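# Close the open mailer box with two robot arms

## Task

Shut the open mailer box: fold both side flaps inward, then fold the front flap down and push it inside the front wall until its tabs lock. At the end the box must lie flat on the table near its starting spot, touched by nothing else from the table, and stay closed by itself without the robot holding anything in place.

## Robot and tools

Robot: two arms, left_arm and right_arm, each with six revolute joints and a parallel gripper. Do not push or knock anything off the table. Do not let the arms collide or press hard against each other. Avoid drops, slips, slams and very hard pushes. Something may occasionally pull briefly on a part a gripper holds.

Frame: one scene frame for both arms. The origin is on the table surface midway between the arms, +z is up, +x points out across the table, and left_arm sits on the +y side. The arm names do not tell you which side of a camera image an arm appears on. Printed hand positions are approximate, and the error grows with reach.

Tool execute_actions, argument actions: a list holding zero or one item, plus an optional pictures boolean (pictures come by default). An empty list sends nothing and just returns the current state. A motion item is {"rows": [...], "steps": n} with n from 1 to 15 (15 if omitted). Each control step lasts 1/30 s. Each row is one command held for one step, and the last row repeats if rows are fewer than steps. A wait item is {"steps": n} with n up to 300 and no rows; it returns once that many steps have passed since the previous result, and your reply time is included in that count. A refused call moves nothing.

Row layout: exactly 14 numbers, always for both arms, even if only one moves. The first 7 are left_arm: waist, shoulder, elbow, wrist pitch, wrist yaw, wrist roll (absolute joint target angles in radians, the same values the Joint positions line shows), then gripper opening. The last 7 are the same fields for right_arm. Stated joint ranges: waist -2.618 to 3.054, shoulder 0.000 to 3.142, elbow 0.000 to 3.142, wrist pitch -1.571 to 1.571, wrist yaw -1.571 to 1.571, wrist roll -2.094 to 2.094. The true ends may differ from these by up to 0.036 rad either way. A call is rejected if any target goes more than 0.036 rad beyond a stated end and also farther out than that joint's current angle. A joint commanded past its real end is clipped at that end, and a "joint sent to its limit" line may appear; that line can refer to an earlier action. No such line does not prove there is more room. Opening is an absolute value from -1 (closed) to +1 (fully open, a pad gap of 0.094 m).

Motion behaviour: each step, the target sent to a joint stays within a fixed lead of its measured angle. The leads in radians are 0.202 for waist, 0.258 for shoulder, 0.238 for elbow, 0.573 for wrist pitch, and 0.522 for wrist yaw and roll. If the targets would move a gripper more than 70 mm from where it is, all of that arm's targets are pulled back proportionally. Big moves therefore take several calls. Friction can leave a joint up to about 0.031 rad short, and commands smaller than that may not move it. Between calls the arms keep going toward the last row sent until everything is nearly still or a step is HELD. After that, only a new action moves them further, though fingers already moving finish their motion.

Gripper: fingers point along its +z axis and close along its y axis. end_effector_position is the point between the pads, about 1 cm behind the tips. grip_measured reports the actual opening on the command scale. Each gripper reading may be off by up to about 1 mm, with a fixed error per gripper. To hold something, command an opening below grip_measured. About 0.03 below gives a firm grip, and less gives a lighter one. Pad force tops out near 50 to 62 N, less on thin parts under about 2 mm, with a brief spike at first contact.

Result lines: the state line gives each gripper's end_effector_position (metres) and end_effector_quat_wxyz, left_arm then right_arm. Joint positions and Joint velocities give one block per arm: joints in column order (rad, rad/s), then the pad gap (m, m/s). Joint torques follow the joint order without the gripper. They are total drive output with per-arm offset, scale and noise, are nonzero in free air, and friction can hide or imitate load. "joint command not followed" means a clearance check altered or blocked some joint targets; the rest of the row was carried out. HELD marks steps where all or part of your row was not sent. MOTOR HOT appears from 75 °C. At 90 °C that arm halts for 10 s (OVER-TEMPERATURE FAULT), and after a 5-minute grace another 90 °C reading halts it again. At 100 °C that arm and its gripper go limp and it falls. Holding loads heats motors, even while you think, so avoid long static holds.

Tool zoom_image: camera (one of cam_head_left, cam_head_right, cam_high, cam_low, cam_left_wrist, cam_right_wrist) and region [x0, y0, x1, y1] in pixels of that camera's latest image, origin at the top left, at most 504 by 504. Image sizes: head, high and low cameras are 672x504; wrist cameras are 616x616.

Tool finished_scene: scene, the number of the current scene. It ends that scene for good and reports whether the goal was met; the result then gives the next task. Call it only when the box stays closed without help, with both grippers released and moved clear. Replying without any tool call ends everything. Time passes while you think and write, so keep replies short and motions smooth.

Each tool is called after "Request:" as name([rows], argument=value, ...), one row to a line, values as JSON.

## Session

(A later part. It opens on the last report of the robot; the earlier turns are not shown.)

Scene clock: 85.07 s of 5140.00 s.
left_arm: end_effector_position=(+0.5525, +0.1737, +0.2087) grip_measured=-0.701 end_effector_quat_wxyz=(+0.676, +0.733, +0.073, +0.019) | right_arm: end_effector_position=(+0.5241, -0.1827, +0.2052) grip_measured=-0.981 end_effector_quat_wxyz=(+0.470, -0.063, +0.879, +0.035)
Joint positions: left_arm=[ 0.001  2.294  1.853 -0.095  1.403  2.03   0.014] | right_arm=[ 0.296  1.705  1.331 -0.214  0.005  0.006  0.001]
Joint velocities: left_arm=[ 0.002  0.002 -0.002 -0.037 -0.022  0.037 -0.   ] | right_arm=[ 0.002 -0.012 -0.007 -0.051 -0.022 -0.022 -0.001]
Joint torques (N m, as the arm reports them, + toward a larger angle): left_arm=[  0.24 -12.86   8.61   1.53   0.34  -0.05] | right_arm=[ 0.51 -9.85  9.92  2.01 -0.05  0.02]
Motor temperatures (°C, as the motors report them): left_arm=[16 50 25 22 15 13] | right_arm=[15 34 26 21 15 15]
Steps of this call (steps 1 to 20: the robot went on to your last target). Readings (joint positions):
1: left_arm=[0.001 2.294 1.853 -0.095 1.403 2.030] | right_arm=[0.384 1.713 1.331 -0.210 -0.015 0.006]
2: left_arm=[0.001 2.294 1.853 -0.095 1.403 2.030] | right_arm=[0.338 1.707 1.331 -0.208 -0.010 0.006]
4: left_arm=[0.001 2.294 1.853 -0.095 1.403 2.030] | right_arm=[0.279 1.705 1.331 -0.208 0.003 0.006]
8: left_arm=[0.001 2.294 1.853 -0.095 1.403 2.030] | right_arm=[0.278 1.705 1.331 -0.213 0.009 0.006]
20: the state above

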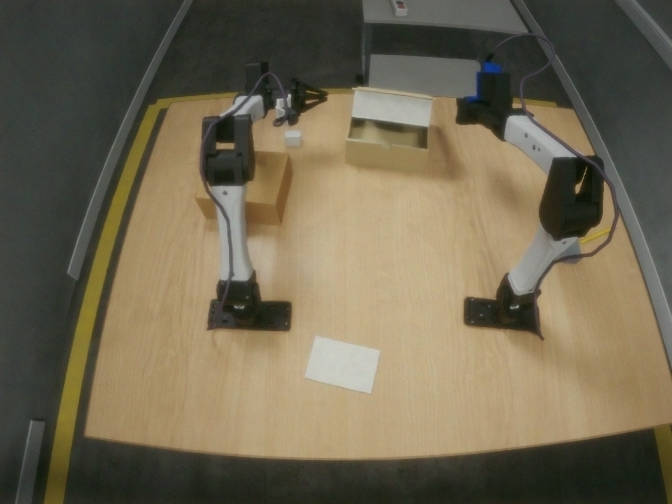

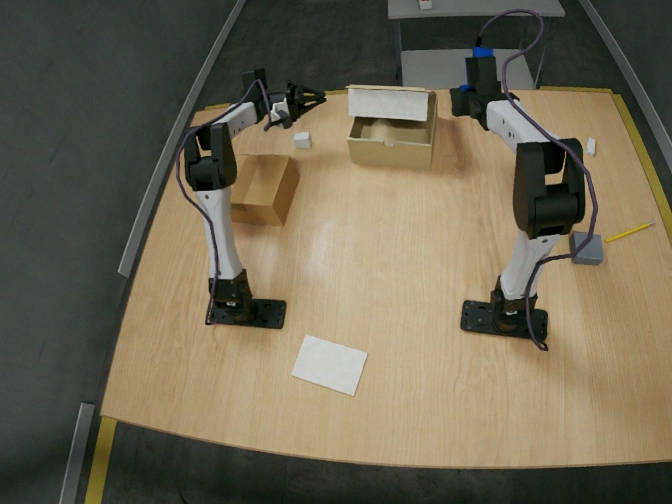

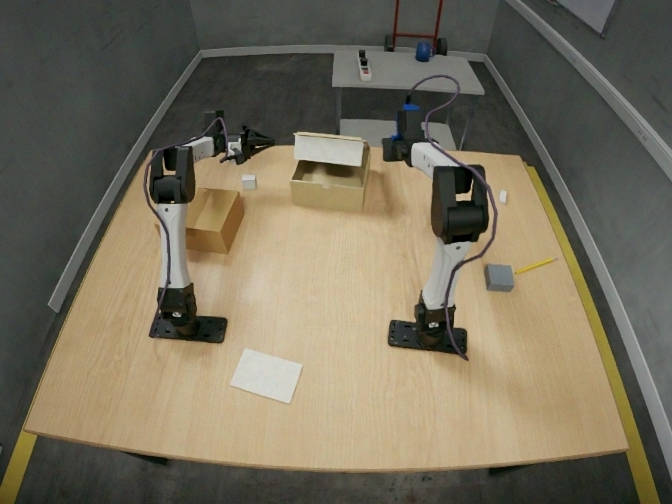

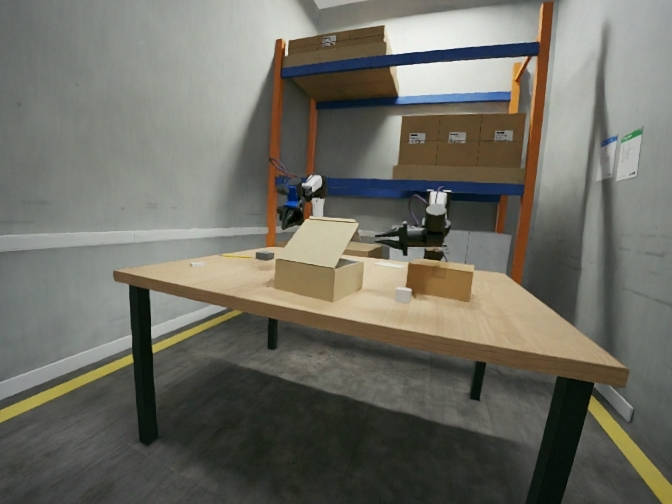

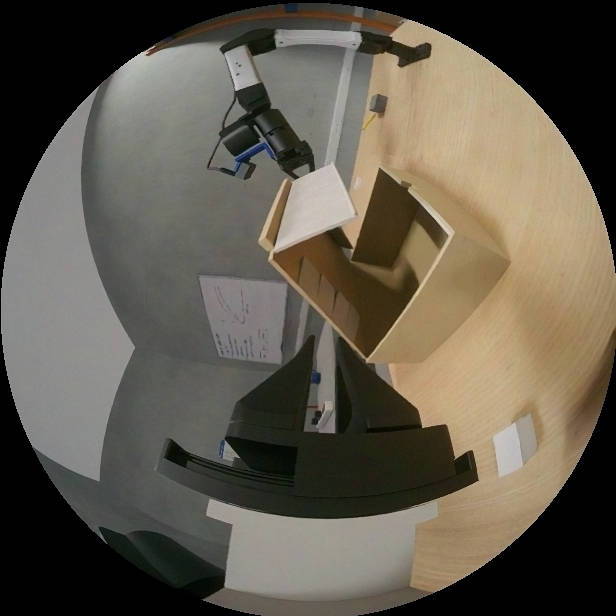

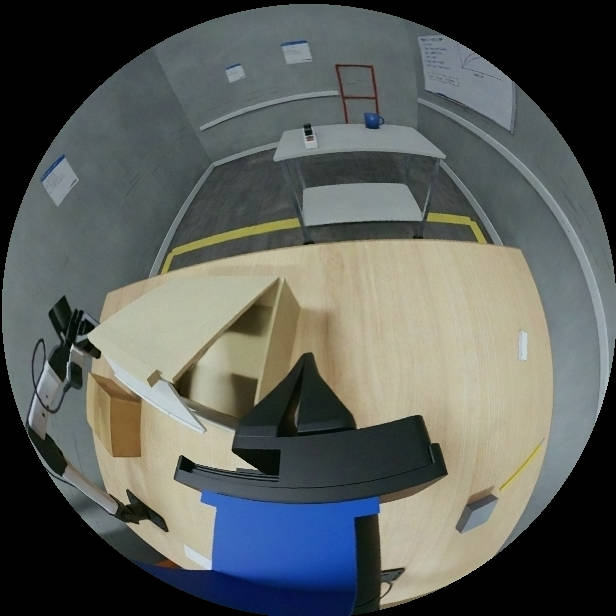

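Request:
execute_actions([
  {"rows":[[0,2.295,1.88,-0.1,1.4,1.95,-1,0.3,1.66,1.24,-0.13,0,0,-1],[0,2.29,1.91,-0.1,1.4,1.87,-1,0.3,1.62,1.15,-0.04,0,0,-1],[0,2.285,1.94,-0.1,1.4,1.79,-1,0.3,1.58,1.06,0.05,0,0,-1],[0,2.28,1.97,-0.1,1.4,1.71,-1,0.3,1.54,0.97,0.14,0,0,-1],[0,2.27,2.0,-0.1,1.4,1.63,-1,0.32,1.5,0.88,0.23,0,0,-1],[0,2.27,2.03,-0.1,1.4,1.55,-1,0.35,1.47,0.8,0.32,0,0,-1],[0,2.27,2.04,-0.1,1.4,1.5,-1,0.39,1.45,0.72,0.41,0,0,-1],[-0.02,2.27,2.04,-0.1,1.4,1.5,-1,0.44,1.45,0.66,0.5,0,0,-1],[-0.04,2.27,2.04,-0.1,1.4,1.5,-1,0.49,1.45,0.64,0.53,0,0,-1],[-0.06,2.27,2.04,-0.1,1.4,1.5,-1,0.54,1.45,0.64,0.53,0,0,-1],[-0.08,2.27,2.04,-0.1,1.4,1.5,-1,0.59,1.45,0.64,0.53,0,0,-1],[-0.09,2.27,2.04,-0.1,1.4,1.5,-1,0.64,1.45,0.64,0.53,0,0,-1],[-0.09,2.27,2.04,-0.1,1.4,1.5,-1,0.68,1.45,0.64,0.53,0,0,-1]],"steps":15},
], pictures=false)

Request:
execute_actions([
  {"steps":10},
])

Scene clock: 87.53 s of 5140.00 s.
left_arm: end_effector_position=(+0.5437, +0.1293, +0.2885) grip_measured=-0.993 end_effector_quat_wxyz=(+0.682, +0.711, +0.143, -0.096) | right_arm: end_effector_position=(+0.3888, -0.0422, +0.1381) grip_measured=-0.981 end_effector_quat_wxyz=(+0.529, -0.218, +0.807, +0.147)
Joint positions: left_arm=[-0.082  2.262  2.037 -0.093  1.402  1.545  0.   ] | right_arm=[ 0.674  1.467  0.636  0.423 -0.004  0.006  0.001]
Joint velocities: left_arm=[-0.398 -0.002 -0.012 -0.051  0.051 -0.256 -0.001] | right_arm=[ 0.637  0.002  0.002  0.769 -0.154 -0.066  0.   ]
Joint torques (N m, as the arm reports them, + toward a larger angle): left_arm=[  1.84 -12.65   9.4    1.68   0.21  -0.11] | right_arm=[-1.85 -7.64  9.47  2.11  0.27  0.07]
Motor temperatures (°C, as the motors report them): left_arm=[16 50 25 22 15 13] | right_arm=[15 34 27 22 15 15]
Steps of this call (steps 1 to 15: the robot went on to your last target; steps 16 to 59: nothing new was sent; steps 60 to 74: all 15 steps of this action). Readings (joint positions):
60: left_arm=[0.001 2.294 1.855 -0.095 1.403 2.018] | right_arm=[0.296 1.700 1.316 -0.195 0.005 0.006]
61: left_arm=[0.001 2.294 1.863 -0.098 1.403 1.993] | right_arm=[0.296 1.683 1.275 -0.155 0.005 0.006]
63: left_arm=[0.001 2.294 1.899 -0.105 1.403 1.913] | right_arm=[0.296 1.617 1.132 -0.056 0.005 0.006]
67: left_arm=[0.001 2.286 2.010 -0.103 1.402 1.697] | right_arm=[0.346 1.482 0.793 0.191 0.010 0.006]
74: the state above

Scene clock: 87.87 s of 5140.00 s.
left_arm: end_effector_position=(+0.5407, +0.1224, +0.2885) grip_measured=-0.993 end_effector_quat_wxyz=(+0.679, +0.710, +0.151, -0.113) | right_arm: end_effector_position=(+0.3915, -0.0326, +0.1572) grip_measured=-0.981 end_effector_quat_wxyz=(+0.561, -0.218, +0.782, +0.161)
Joint positions: left_arm=[-0.096  2.262  2.037 -0.093  1.402  1.511  0.   ] | right_arm=[ 0.689  1.467  0.636  0.507 -0.006  0.006  0.001]
Joint velocities: left_arm=[ 0.007  0.017 -0.012  0.007  0.037 -0.037  0.001] | right_arm=[ 0.007 -0.002 -0.017 -0.007 -0.051 -0.022  0.001]
Joint torques (N m, as the arm reports them, + toward a larger angle): left_arm=[  0.81 -12.73   9.4    1.62   0.22  -0.12] | right_arm=[-0.25 -7.6   9.47  2.37  0.08  0.03]
Motor temperatures (°C, as the motors report them): left_arm=[16 50 25 22 15 13] | right_arm=[15 34 27 22 15 15]
Steps of this call (steps 1 to 10: the robot went on to your last target). Readings (joint positions):
1: left_arm=[-0.094 2.262 2.037 -0.093 1.402 1.538] | right_arm=[0.688 1.467 0.636 0.445 -0.007 0.006]
2: left_arm=[-0.101 2.262 2.037 -0.093 1.402 1.531] | right_arm=[0.691 1.467 0.636 0.460 -0.008 0.006]
4: left_arm=[-0.105 2.262 2.037 -0.093 1.402 1.522] | right_arm=[0.689 1.467 0.636 0.482 -0.007 0.006]
8: left_arm=[-0.098 2.262 2.037 -0.093 1.402 1.513] | right_arm=[0.689 1.467 0.636 0.502 -0.006 0.006]
10: the state above

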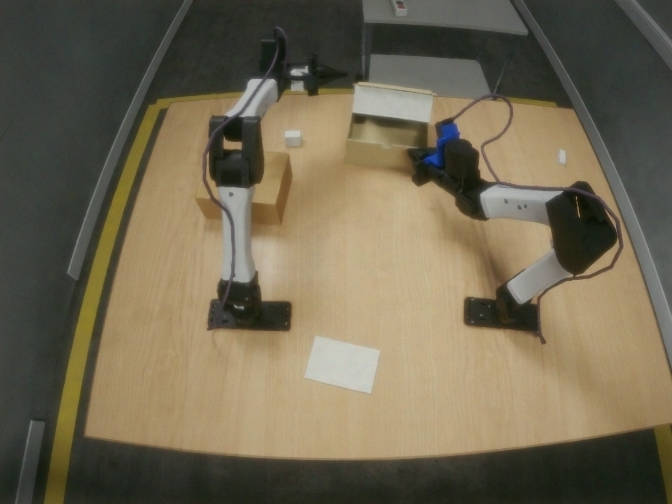

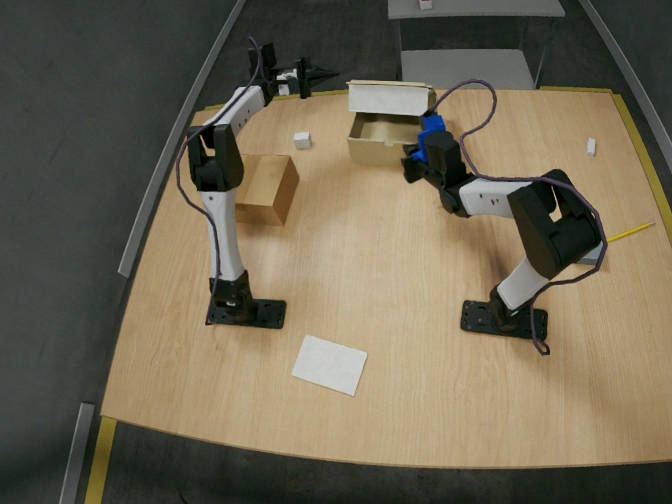

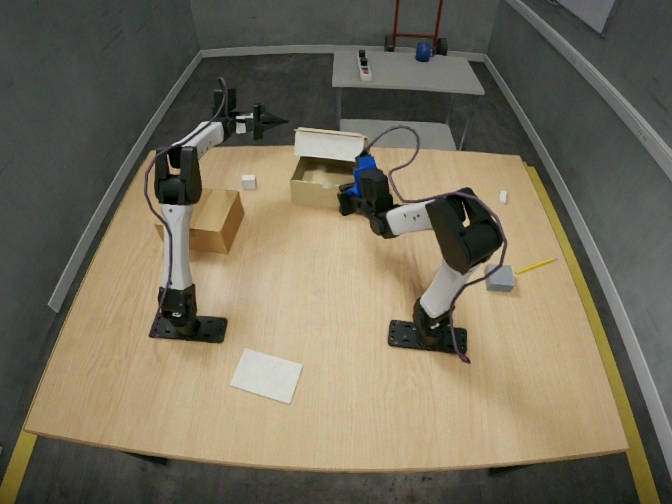

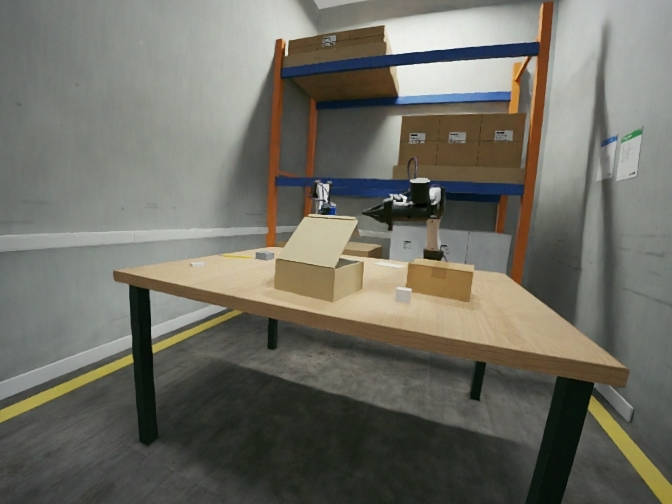

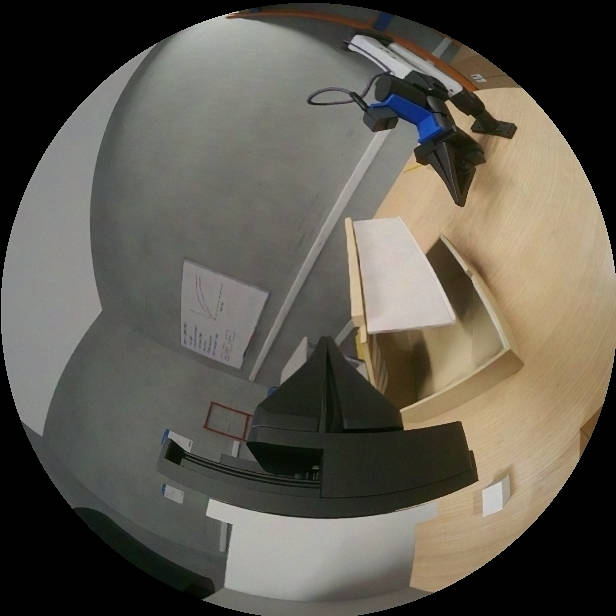

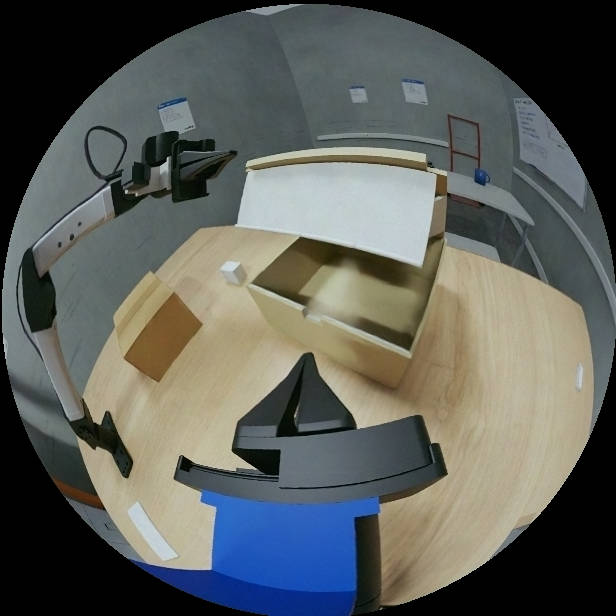

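Request:
execute_actions([
  {"rows":[[-0.1,2.27,2.06,-0.1,1.3,1.5,-1,0.68,1.45,0.64,0.53,0,0,-1],[-0.1,2.27,2.08,-0.1,1.2,1.5,-1,0.68,1.45,0.64,0.53,0,0,-1],[-0.1,2.28,2.09,-0.1,1.15,1.5,-1,0.68,1.45,0.64,0.53,0,0,-1],[-0.12,2.28,2.09,-0.1,1.15,1.5,-1,0.68,1.45,0.64,0.53,0,0,-1],[-0.14,2.28,2.09,-0.1,1.15,1.5,-1,0.68,1.45,0.64,0.53,0,0,-1],[-0.16,2.28,2.09,-0.1,1.15,1.5,-1,0.68,1.45,0.64,0.53,0,0,-1],[-0.18,2.28,2.09,-0.1,1.15,1.5,-1,0.68,1.45,0.64,0.53,0,0,-1],[-0.2,2.28,2.09,-0.1,1.15,1.5,-1,0.68,1.45,0.64,0.53,0,0,-1]],"steps":15},
], pictures=false)

Request:
execute_actions([
  {"rows":[[-0.2,2.29,2.07,-0.1,1.15,1.53,-1,0.68,1.47,0.67,0.53,0,0,-1],[-0.2,2.295,2.055,-0.1,1.15,1.56,-1,0.68,1.49,0.69,0.53,0,0,-1],[-0.2,2.3,2.04,-0.1,1.15,1.59,-1,0.68,1.51,0.71,0.53,0,0,-1],[-0.2,2.305,2.025,-0.1,1.15,1.62,-1,0.68,1.53,0.73,0.53,0,0,-1],[-0.2,2.31,2.01,-0.1,1.15,1.65,-1,0.68,1.55,0.75,0.53,0,0,-1],[-0.2,2.315,1.995,-0.1,1.15,1.68,-1,0.68,1.57,0.77,0.53,0,0,-1],[-0.2,2.32,1.98,-0.1,1.15,1.71,-1,0.68,1.59,0.79,0.53,0,0,-1],[-0.2,2.325,1.965,-0.1,1.15,1.74,-1,0.68,1.6,0.8,0.53,0,0,-1],[-0.2,2.33,1.95,-0.1,1.15,1.77,-1,0.68,1.6,0.8,0.53,0,0,-1],[-0.2,2.335,1.935,-0.1,1.15,1.8,-1,0.68,1.6,0.8,0.53,0,0,-1]],"steps":15},
])

Scene clock: 90.10 s of 5140.00 s.
left_arm: end_effector_position=(+0.5477, +0.0632, +0.2917) grip_measured=-0.993 end_effector_quat_wxyz=(+0.666, +0.723, +0.173, -0.059) | right_arm: end_effector_position=(+0.3920, -0.0323, +0.1588) grip_measured=-0.981 end_effector_quat_wxyz=(+0.564, -0.218, +0.780, +0.162)
Joint positions: left_arm=[-0.218  2.264  2.08  -0.096  1.174  1.506  0.   ] | right_arm=[ 0.689  1.467  0.636  0.513 -0.006  0.006  0.001]
Joint velocities: left_arm=[-0.002 -0.012  0.002  0.022 -0.037 -0.022  0.   ] | right_arm=[-0.002  0.012  0.017 -0.037  0.007  0.022 -0.   ]
Joint torques (N m, as the arm reports them, + toward a larger angle): left_arm=[  1.92 -12.25  10.4    1.84   0.09  -0.1 ] | right_arm=[-0.26 -7.61  9.46  2.4   0.08  0.02]
Motor temperatures (°C, as the motors report them): left_arm=[16 50 26 22 15 13] | right_arm=[15 33 27 22 15 15]
Steps of this call (steps 1 to 30: the robot went on to your last target; steps 31 to 52: nothing new was sent; steps 53 to 67: all 15 steps of this action). Readings (joint positions):
53: left_arm=[-0.096 2.262 2.039 -0.093 1.390 1.506] | right_arm=[0.689 1.467 0.636 0.513 -0.006 0.006]
54: left_arm=[-0.096 2.262 2.045 -0.095 1.359 1.506] | right_arm=[0.689 1.467 0.636 0.513 -0.006 0.006]
56: left_arm=[-0.097 2.264 2.063 -0.096 1.288 1.506] | right_arm=[0.689 1.467 0.636 0.513 -0.006 0.006]
60: left_arm=[-0.134 2.264 2.080 -0.096 1.209 1.506] | right_arm=[0.689 1.467 0.636 0.513 -0.006 0.006]
67: the state above

Scene clock: 90.60 s of 5140.00 s.
left_arm: end_effector_position=(+0.5539, +0.0705, +0.1986) grip_measured=-0.993 end_effector_quat_wxyz=(+0.636, +0.755, +0.157, -0.039) | right_arm: end_effector_position=(+0.4246, -0.0125, +0.1735) grip_measured=-0.981 end_effector_quat_wxyz=(+0.577, -0.215, +0.770, +0.166)
Joint positions: left_arm=[-0.205  2.335  1.942 -0.098  1.158  1.761  0.   ] | right_arm=[ 0.689  1.589  0.783  0.523 -0.006  0.006  0.001]
Joint velocities: left_arm=[ 0.012  0.085 -0.071 -0.081  0.037  0.256 -0.   ] | right_arm=[-0.002  0.002  0.007  0.066 -0.037 -0.037 -0.001]
Joint torques (N m, as the arm reports them, + toward a larger angle): left_arm=[  0.87 -14.19   8.75   1.88   0.29  -0.01] | right_arm=[-0.27 -6.74 10.83  2.29  0.07  0.03]
Motor temperatures (°C, as the motors report them): left_arm=[16 50 26 22 15 13] | right_arm=[15 33 27 22 15 15]
Steps of this call (steps 1 to 15: all 15 steps of this action). Readings (joint positions):
1: left_arm=[-0.217 2.264 2.080 -0.096 1.171 1.509] | right_arm=[0.689 1.467 0.638 0.513 -0.006 0.006]
2: left_arm=[-0.214 2.264 2.080 -0.096 1.169 1.517] | right_arm=[0.689 1.469 0.644 0.512 -0.006 0.006]
4: left_arm=[-0.209 2.265 2.069 -0.093 1.167 1.546] | right_arm=[0.689 1.487 0.675 0.512 -0.006 0.006]
8: left_arm=[-0.205 2.278 2.015 -0.090 1.164 1.633] | right_arm=[0.689 1.557 0.762 0.520 -0.006 0.006]
15: the state above

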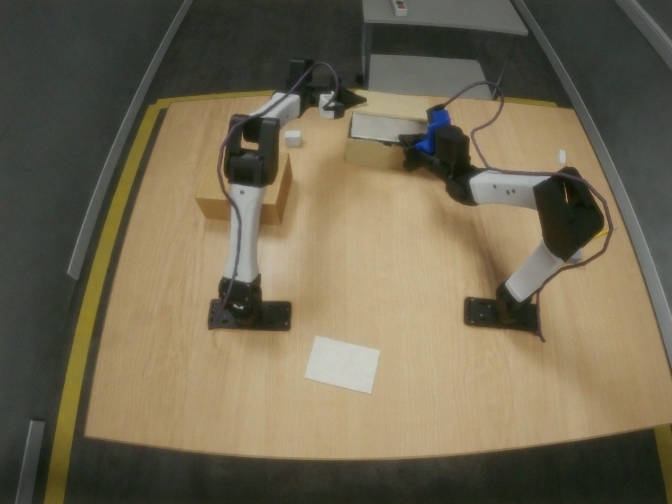

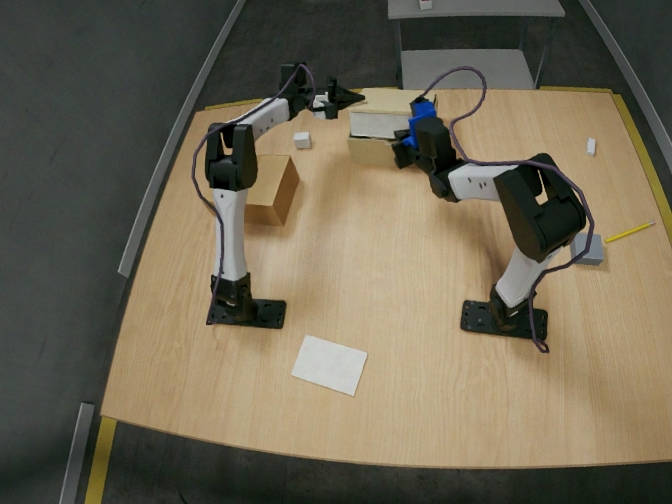

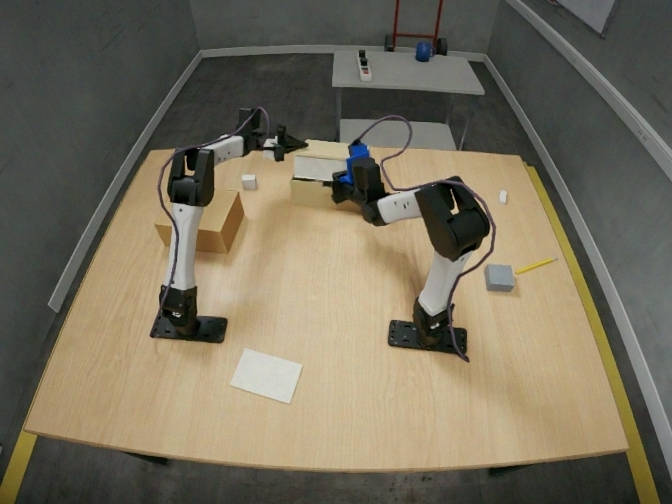

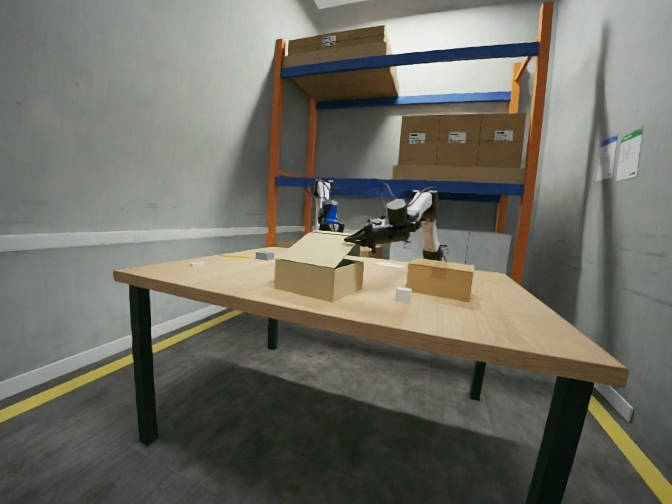

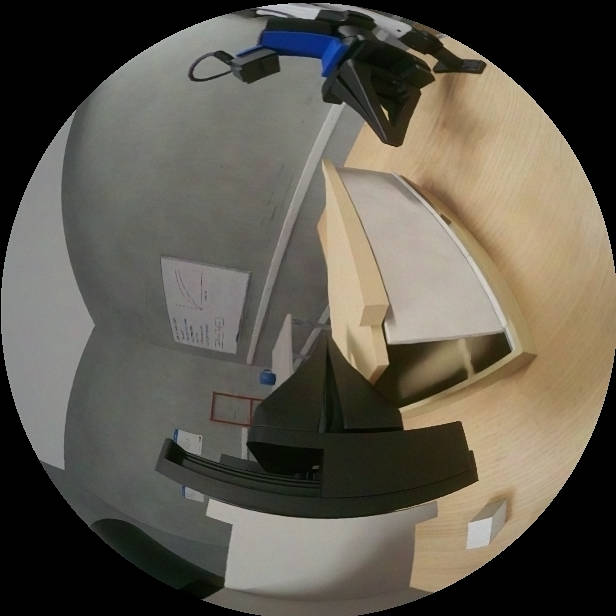

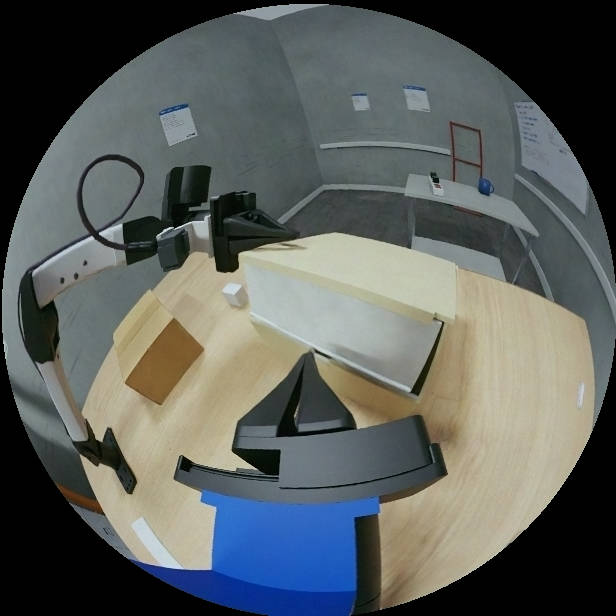

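Guide push to about (.465, z .15).

Request:
execute_actions([
  {"rows":[[-0.2,2.335,1.935,-0.1,1.15,1.8,-1,0.68,1.63,0.81,0.52,0,0,-1],[-0.2,2.335,1.935,-0.1,1.15,1.8,-1,0.68,1.655,0.825,0.52,0,0,-1],[-0.2,2.335,1.935,-0.1,1.15,1.8,-1,0.68,1.68,0.845,0.51,0,0,-1],[-0.2,2.335,1.935,-0.1,1.15,1.8,-1,0.68,1.7,0.865,0.51,0,0,-1],[-0.2,2.335,1.935,-0.1,1.15,1.8,-1,0.68,1.72,0.89,0.5,0,0,-1],[-0.2,2.335,1.935,-0.1,1.15,1.8,-1,0.68,1.74,0.91,0.5,0,0,-1],[-0.2,2.335,1.935,-0.1,1.15,1.8,-1,0.68,1.76,0.935,0.5,0,0,-1],[-0.2,2.335,1.935,-0.1,1.15,1.8,-1,0.68,1.78,0.955,0.5,0,0,-1],[-0.2,2.335,1.935,-0.1,1.15,1.8,-1,0.68,1.8,0.98,0.5,0,0,-1],[-0.2,2.335,1.935,-0.1,1.15,1.8,-1,0.68,1.81,0.99,0.5,0,0,-1]],"steps":15},
])

Scene clock: 92.23 s of 5140.00 s.
left_arm: end_effector_position=(+0.5540, +0.0706, +0.1968) grip_measured=-0.993 end_effector_quat_wxyz=(+0.635, +0.758, +0.145, -0.028) | right_arm: end_effector_position=(+0.4663, +0.0128, +0.1504) grip_measured=-0.981 end_effector_quat_wxyz=(+0.559, -0.218, +0.783, +0.161)
Joint positions: left_arm=[-0.205  2.336  1.941 -0.099  1.157  1.797  0.   ] | right_arm=[ 0.689  1.802  0.97   0.504 -0.006  0.006  0.001]
Joint velocities: left_arm=[ 0.002 -0.007 -0.007  0.007 -0.037  0.007 -0.   ] | right_arm=[-0.007 -0.012  0.037 -0.037  0.051  0.007  0.001]
Joint torques (N m, as the arm reports them, + toward a larger angle): left_arm=[  0.83 -13.92   8.62   1.78   0.26  -0.01] | right_arm=[-0.27 -8.96 10.89  2.2   0.07  0.02]
Motor temperatures (°C, as the motors report them): left_arm=[16 50 26 22 15 13] | right_arm=[15 33 27 22 15 15]
Steps of this call (steps 1 to 30: the robot went on to your last target; steps 31 to 34: nothing new was sent; steps 35 to 49: all 15 steps of this action). Readings (joint positions):
35: left_arm=[-0.205 2.336 1.941 -0.099 1.157 1.797] | right_arm=[0.689 1.592 0.785 0.523 -0.006 0.006]
36: left_arm=[-0.205 2.336 1.941 -0.099 1.157 1.797] | right_arm=[0.689 1.601 0.791 0.523 -0.006 0.006]
38: left_arm=[-0.205 2.336 1.941 -0.099 1.157 1.797] | right_arm=[0.689 1.640 0.820 0.522 -0.006 0.006]
42: left_arm=[-0.205 2.336 1.941 -0.099 1.157 1.797] | right_arm=[0.689 1.736 0.901 0.510 -0.006 0.006]
49: the state above

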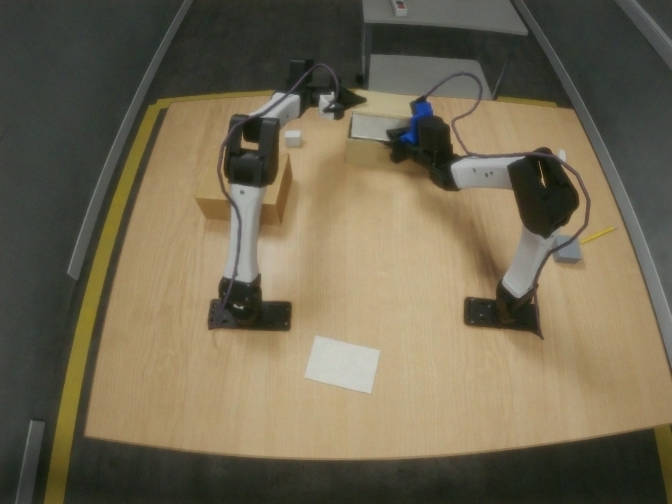

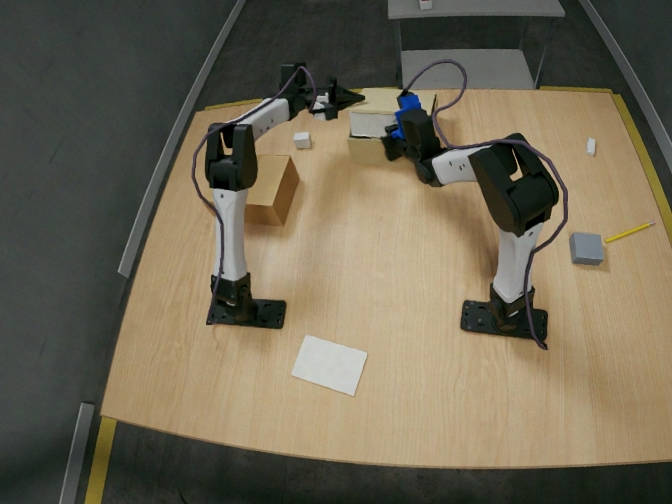

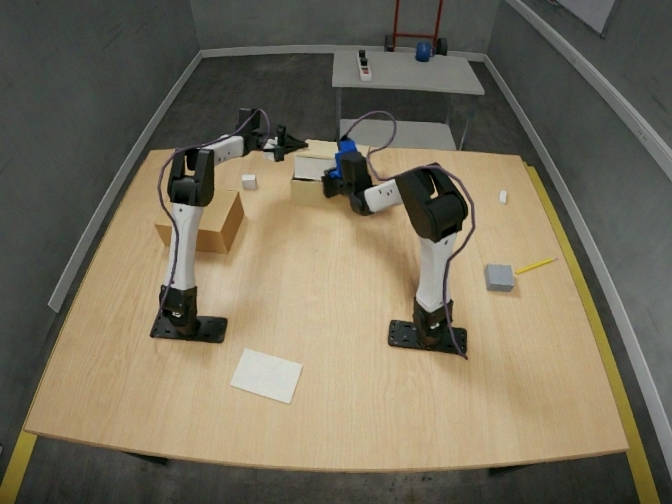

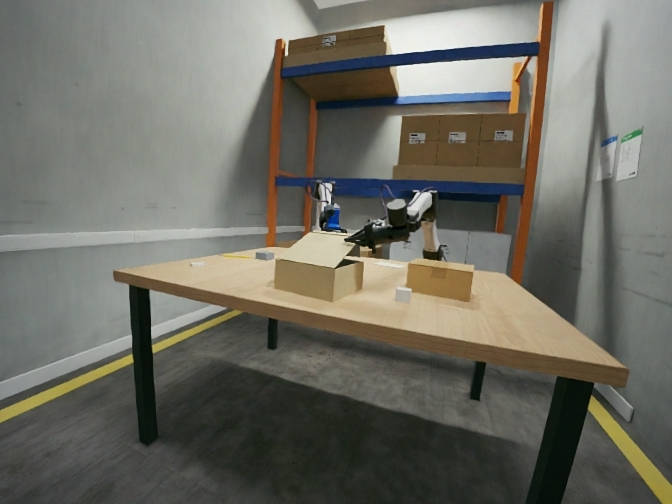

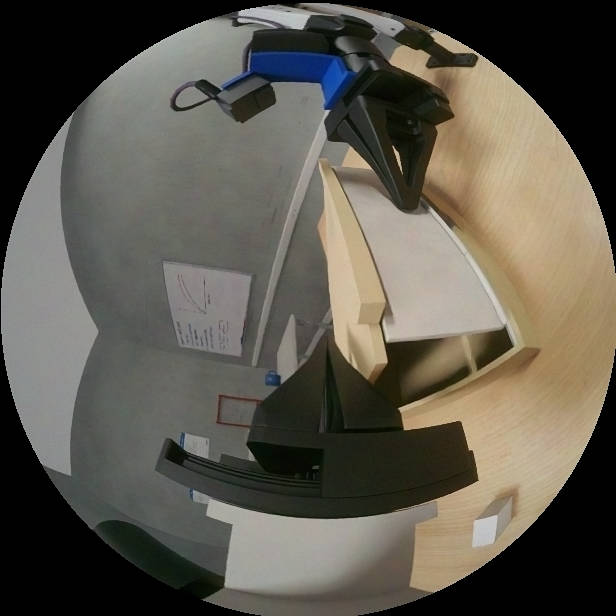

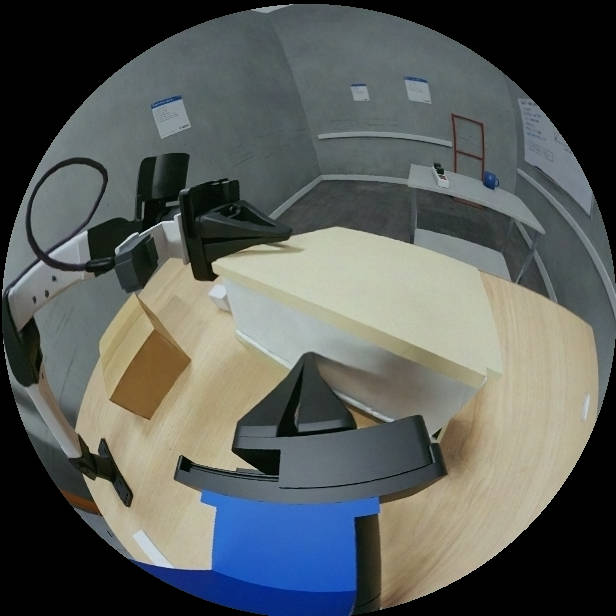

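1 cm more, then left lowers.

Request:
execute_actions([
  {"rows":[[-0.2,2.335,1.935,-0.1,1.15,1.8,-1,0.68,1.825,1.005,0.5,0,0,-1],[-0.2,2.335,1.935,-0.1,1.15,1.8,-1,0.68,1.84,1.02,0.5,0,0,-1],[-0.2,2.335,1.935,-0.1,1.15,1.8,-1,0.68,1.855,1.035,0.5,0,0,-1],[-0.2,2.335,1.935,-0.1,1.15,1.8,-1,0.68,1.855,1.035,0.5,0,0,-1],[-0.2,2.335,1.935,-0.1,1.15,1.8,-1,0.68,1.855,1.035,0.5,0,0,-1],[-0.2,2.335,1.92,-0.1,1.15,1.8,-1,0.68,1.855,1.035,0.5,0,0,-1],[-0.2,2.335,1.91,-0.1,1.15,1.82,-1,0.68,1.855,1.035,0.5,0,0,-1],[-0.2,2.335,1.9,-0.1,1.15,1.84,-1,0.68,1.855,1.035,0.5,0,0,-1],[-0.2,2.335,1.89,-0.1,1.15,1.86,-1,0.68,1.855,1.035,0.5,0,0,-1],[-0.2,2.335,1.88,-0.1,1.15,1.88,-1,0.68,1.855,1.035,0.5,0,0,-1]],"steps":15},
])

Scene clock: 93.83 s of 5140.00 s.
left_arm: end_effector_position=(+0.5489, +0.0717, +0.1797) grip_measured=-0.993 end_effector_quat_wxyz=(+0.629, +0.765, +0.134, -0.024) | right_arm: end_effector_position=(+0.4761, +0.0187, +0.1497) grip_measured=-0.981 end_effector_quat_wxyz=(+0.560, -0.218, +0.782, +0.161)
Joint positions: left_arm=[-0.205  2.336  1.894 -0.097  1.157  1.86   0.   ] | right_arm=[ 0.689  1.843  1.017  0.5   -0.006  0.006  0.001]
Joint velocities: left_arm=[-0.007 -0.002  0.007 -0.007 -0.022  0.037 -0.001] | right_arm=[ 0.032 -0.002 -0.002 -0.11  -0.022 -0.007  0.002]
Joint torques (N m, as the arm reports them, + toward a larger angle): left_arm=[  0.82 -13.93   7.82   1.75   0.28  -0.02] | right_arm=[-0.23 -9.08 10.95  2.2   0.06  0.02]
Motor temperatures (°C, as the motors report them): left_arm=[16 50 26 22 15 13] | right_arm=[15 33 27 22 15 15]
Steps of this call (steps 1 to 15: the robot went on to your last target; steps 16 to 33: nothing new was sent; steps 34 to 48: all 15 steps of this action). Readings (joint positions):
34: left_arm=[-0.205 2.336 1.941 -0.099 1.157 1.797] | right_arm=[0.689 1.804 0.974 0.502 -0.006 0.006]
35: left_arm=[-0.205 2.336 1.941 -0.099 1.157 1.797] | right_arm=[0.689 1.808 0.981 0.502 -0.006 0.006]
37: left_arm=[-0.205 2.336 1.941 -0.099 1.157 1.797] | right_arm=[0.689 1.826 1.005 0.501 -0.006 0.006]
41: left_arm=[-0.205 2.336 1.934 -0.098 1.157 1.806] | right_arm=[0.689 1.842 1.017 0.501 -0.006 0.006]
48: the state above

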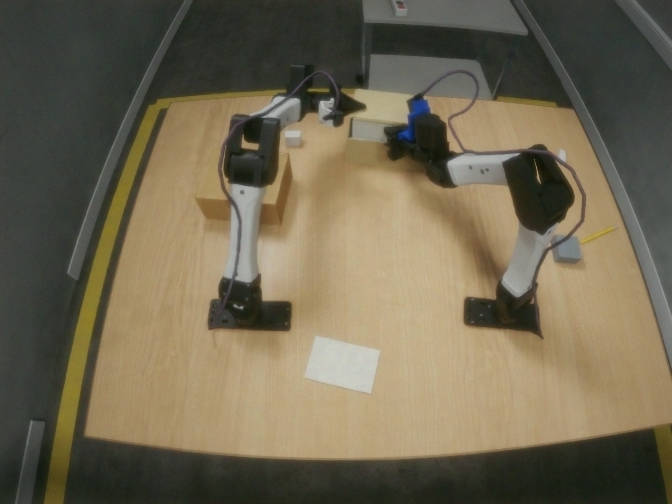

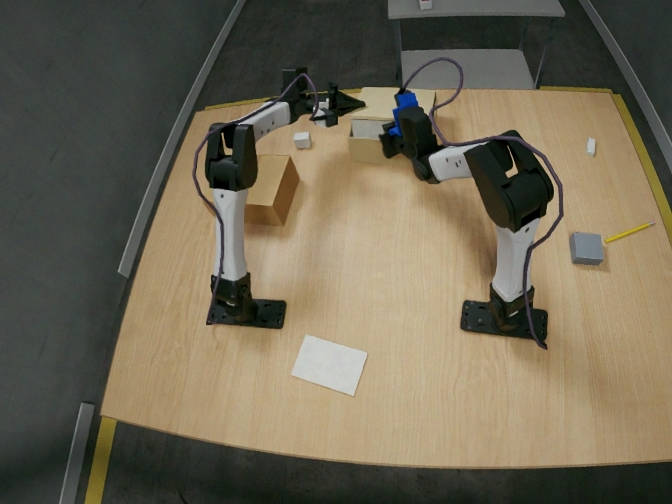

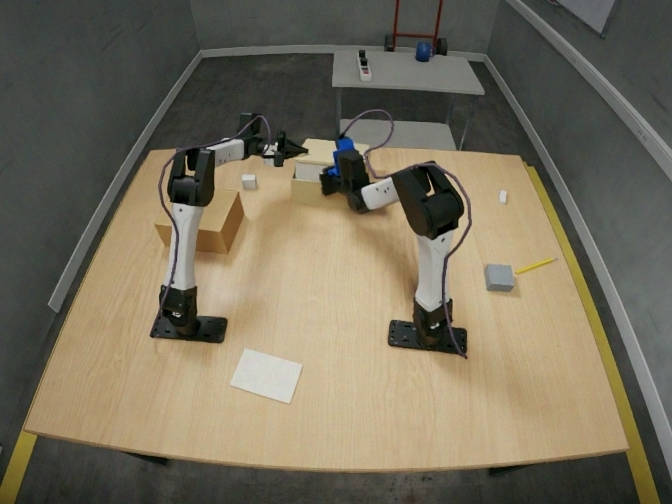

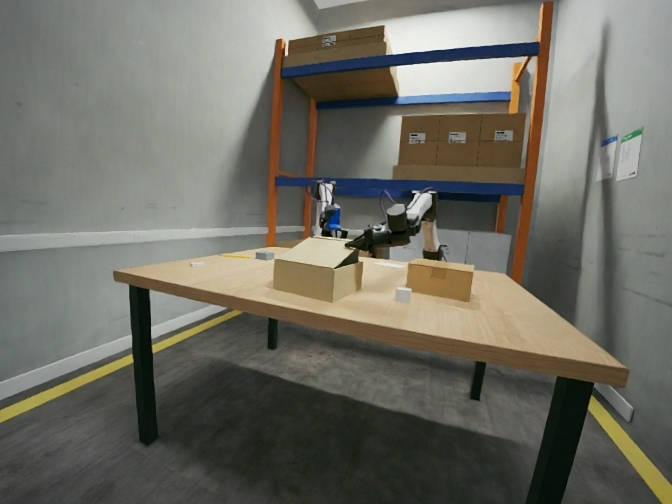

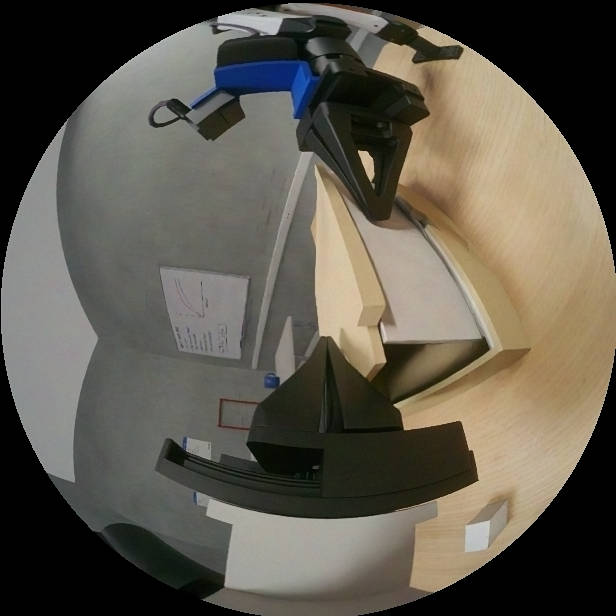

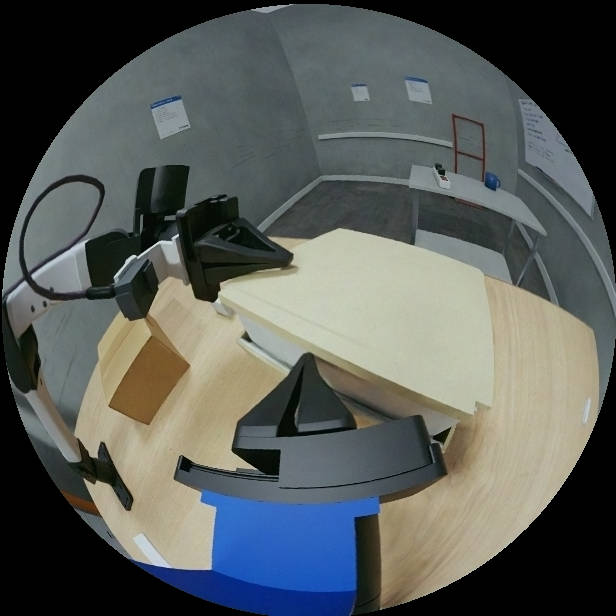

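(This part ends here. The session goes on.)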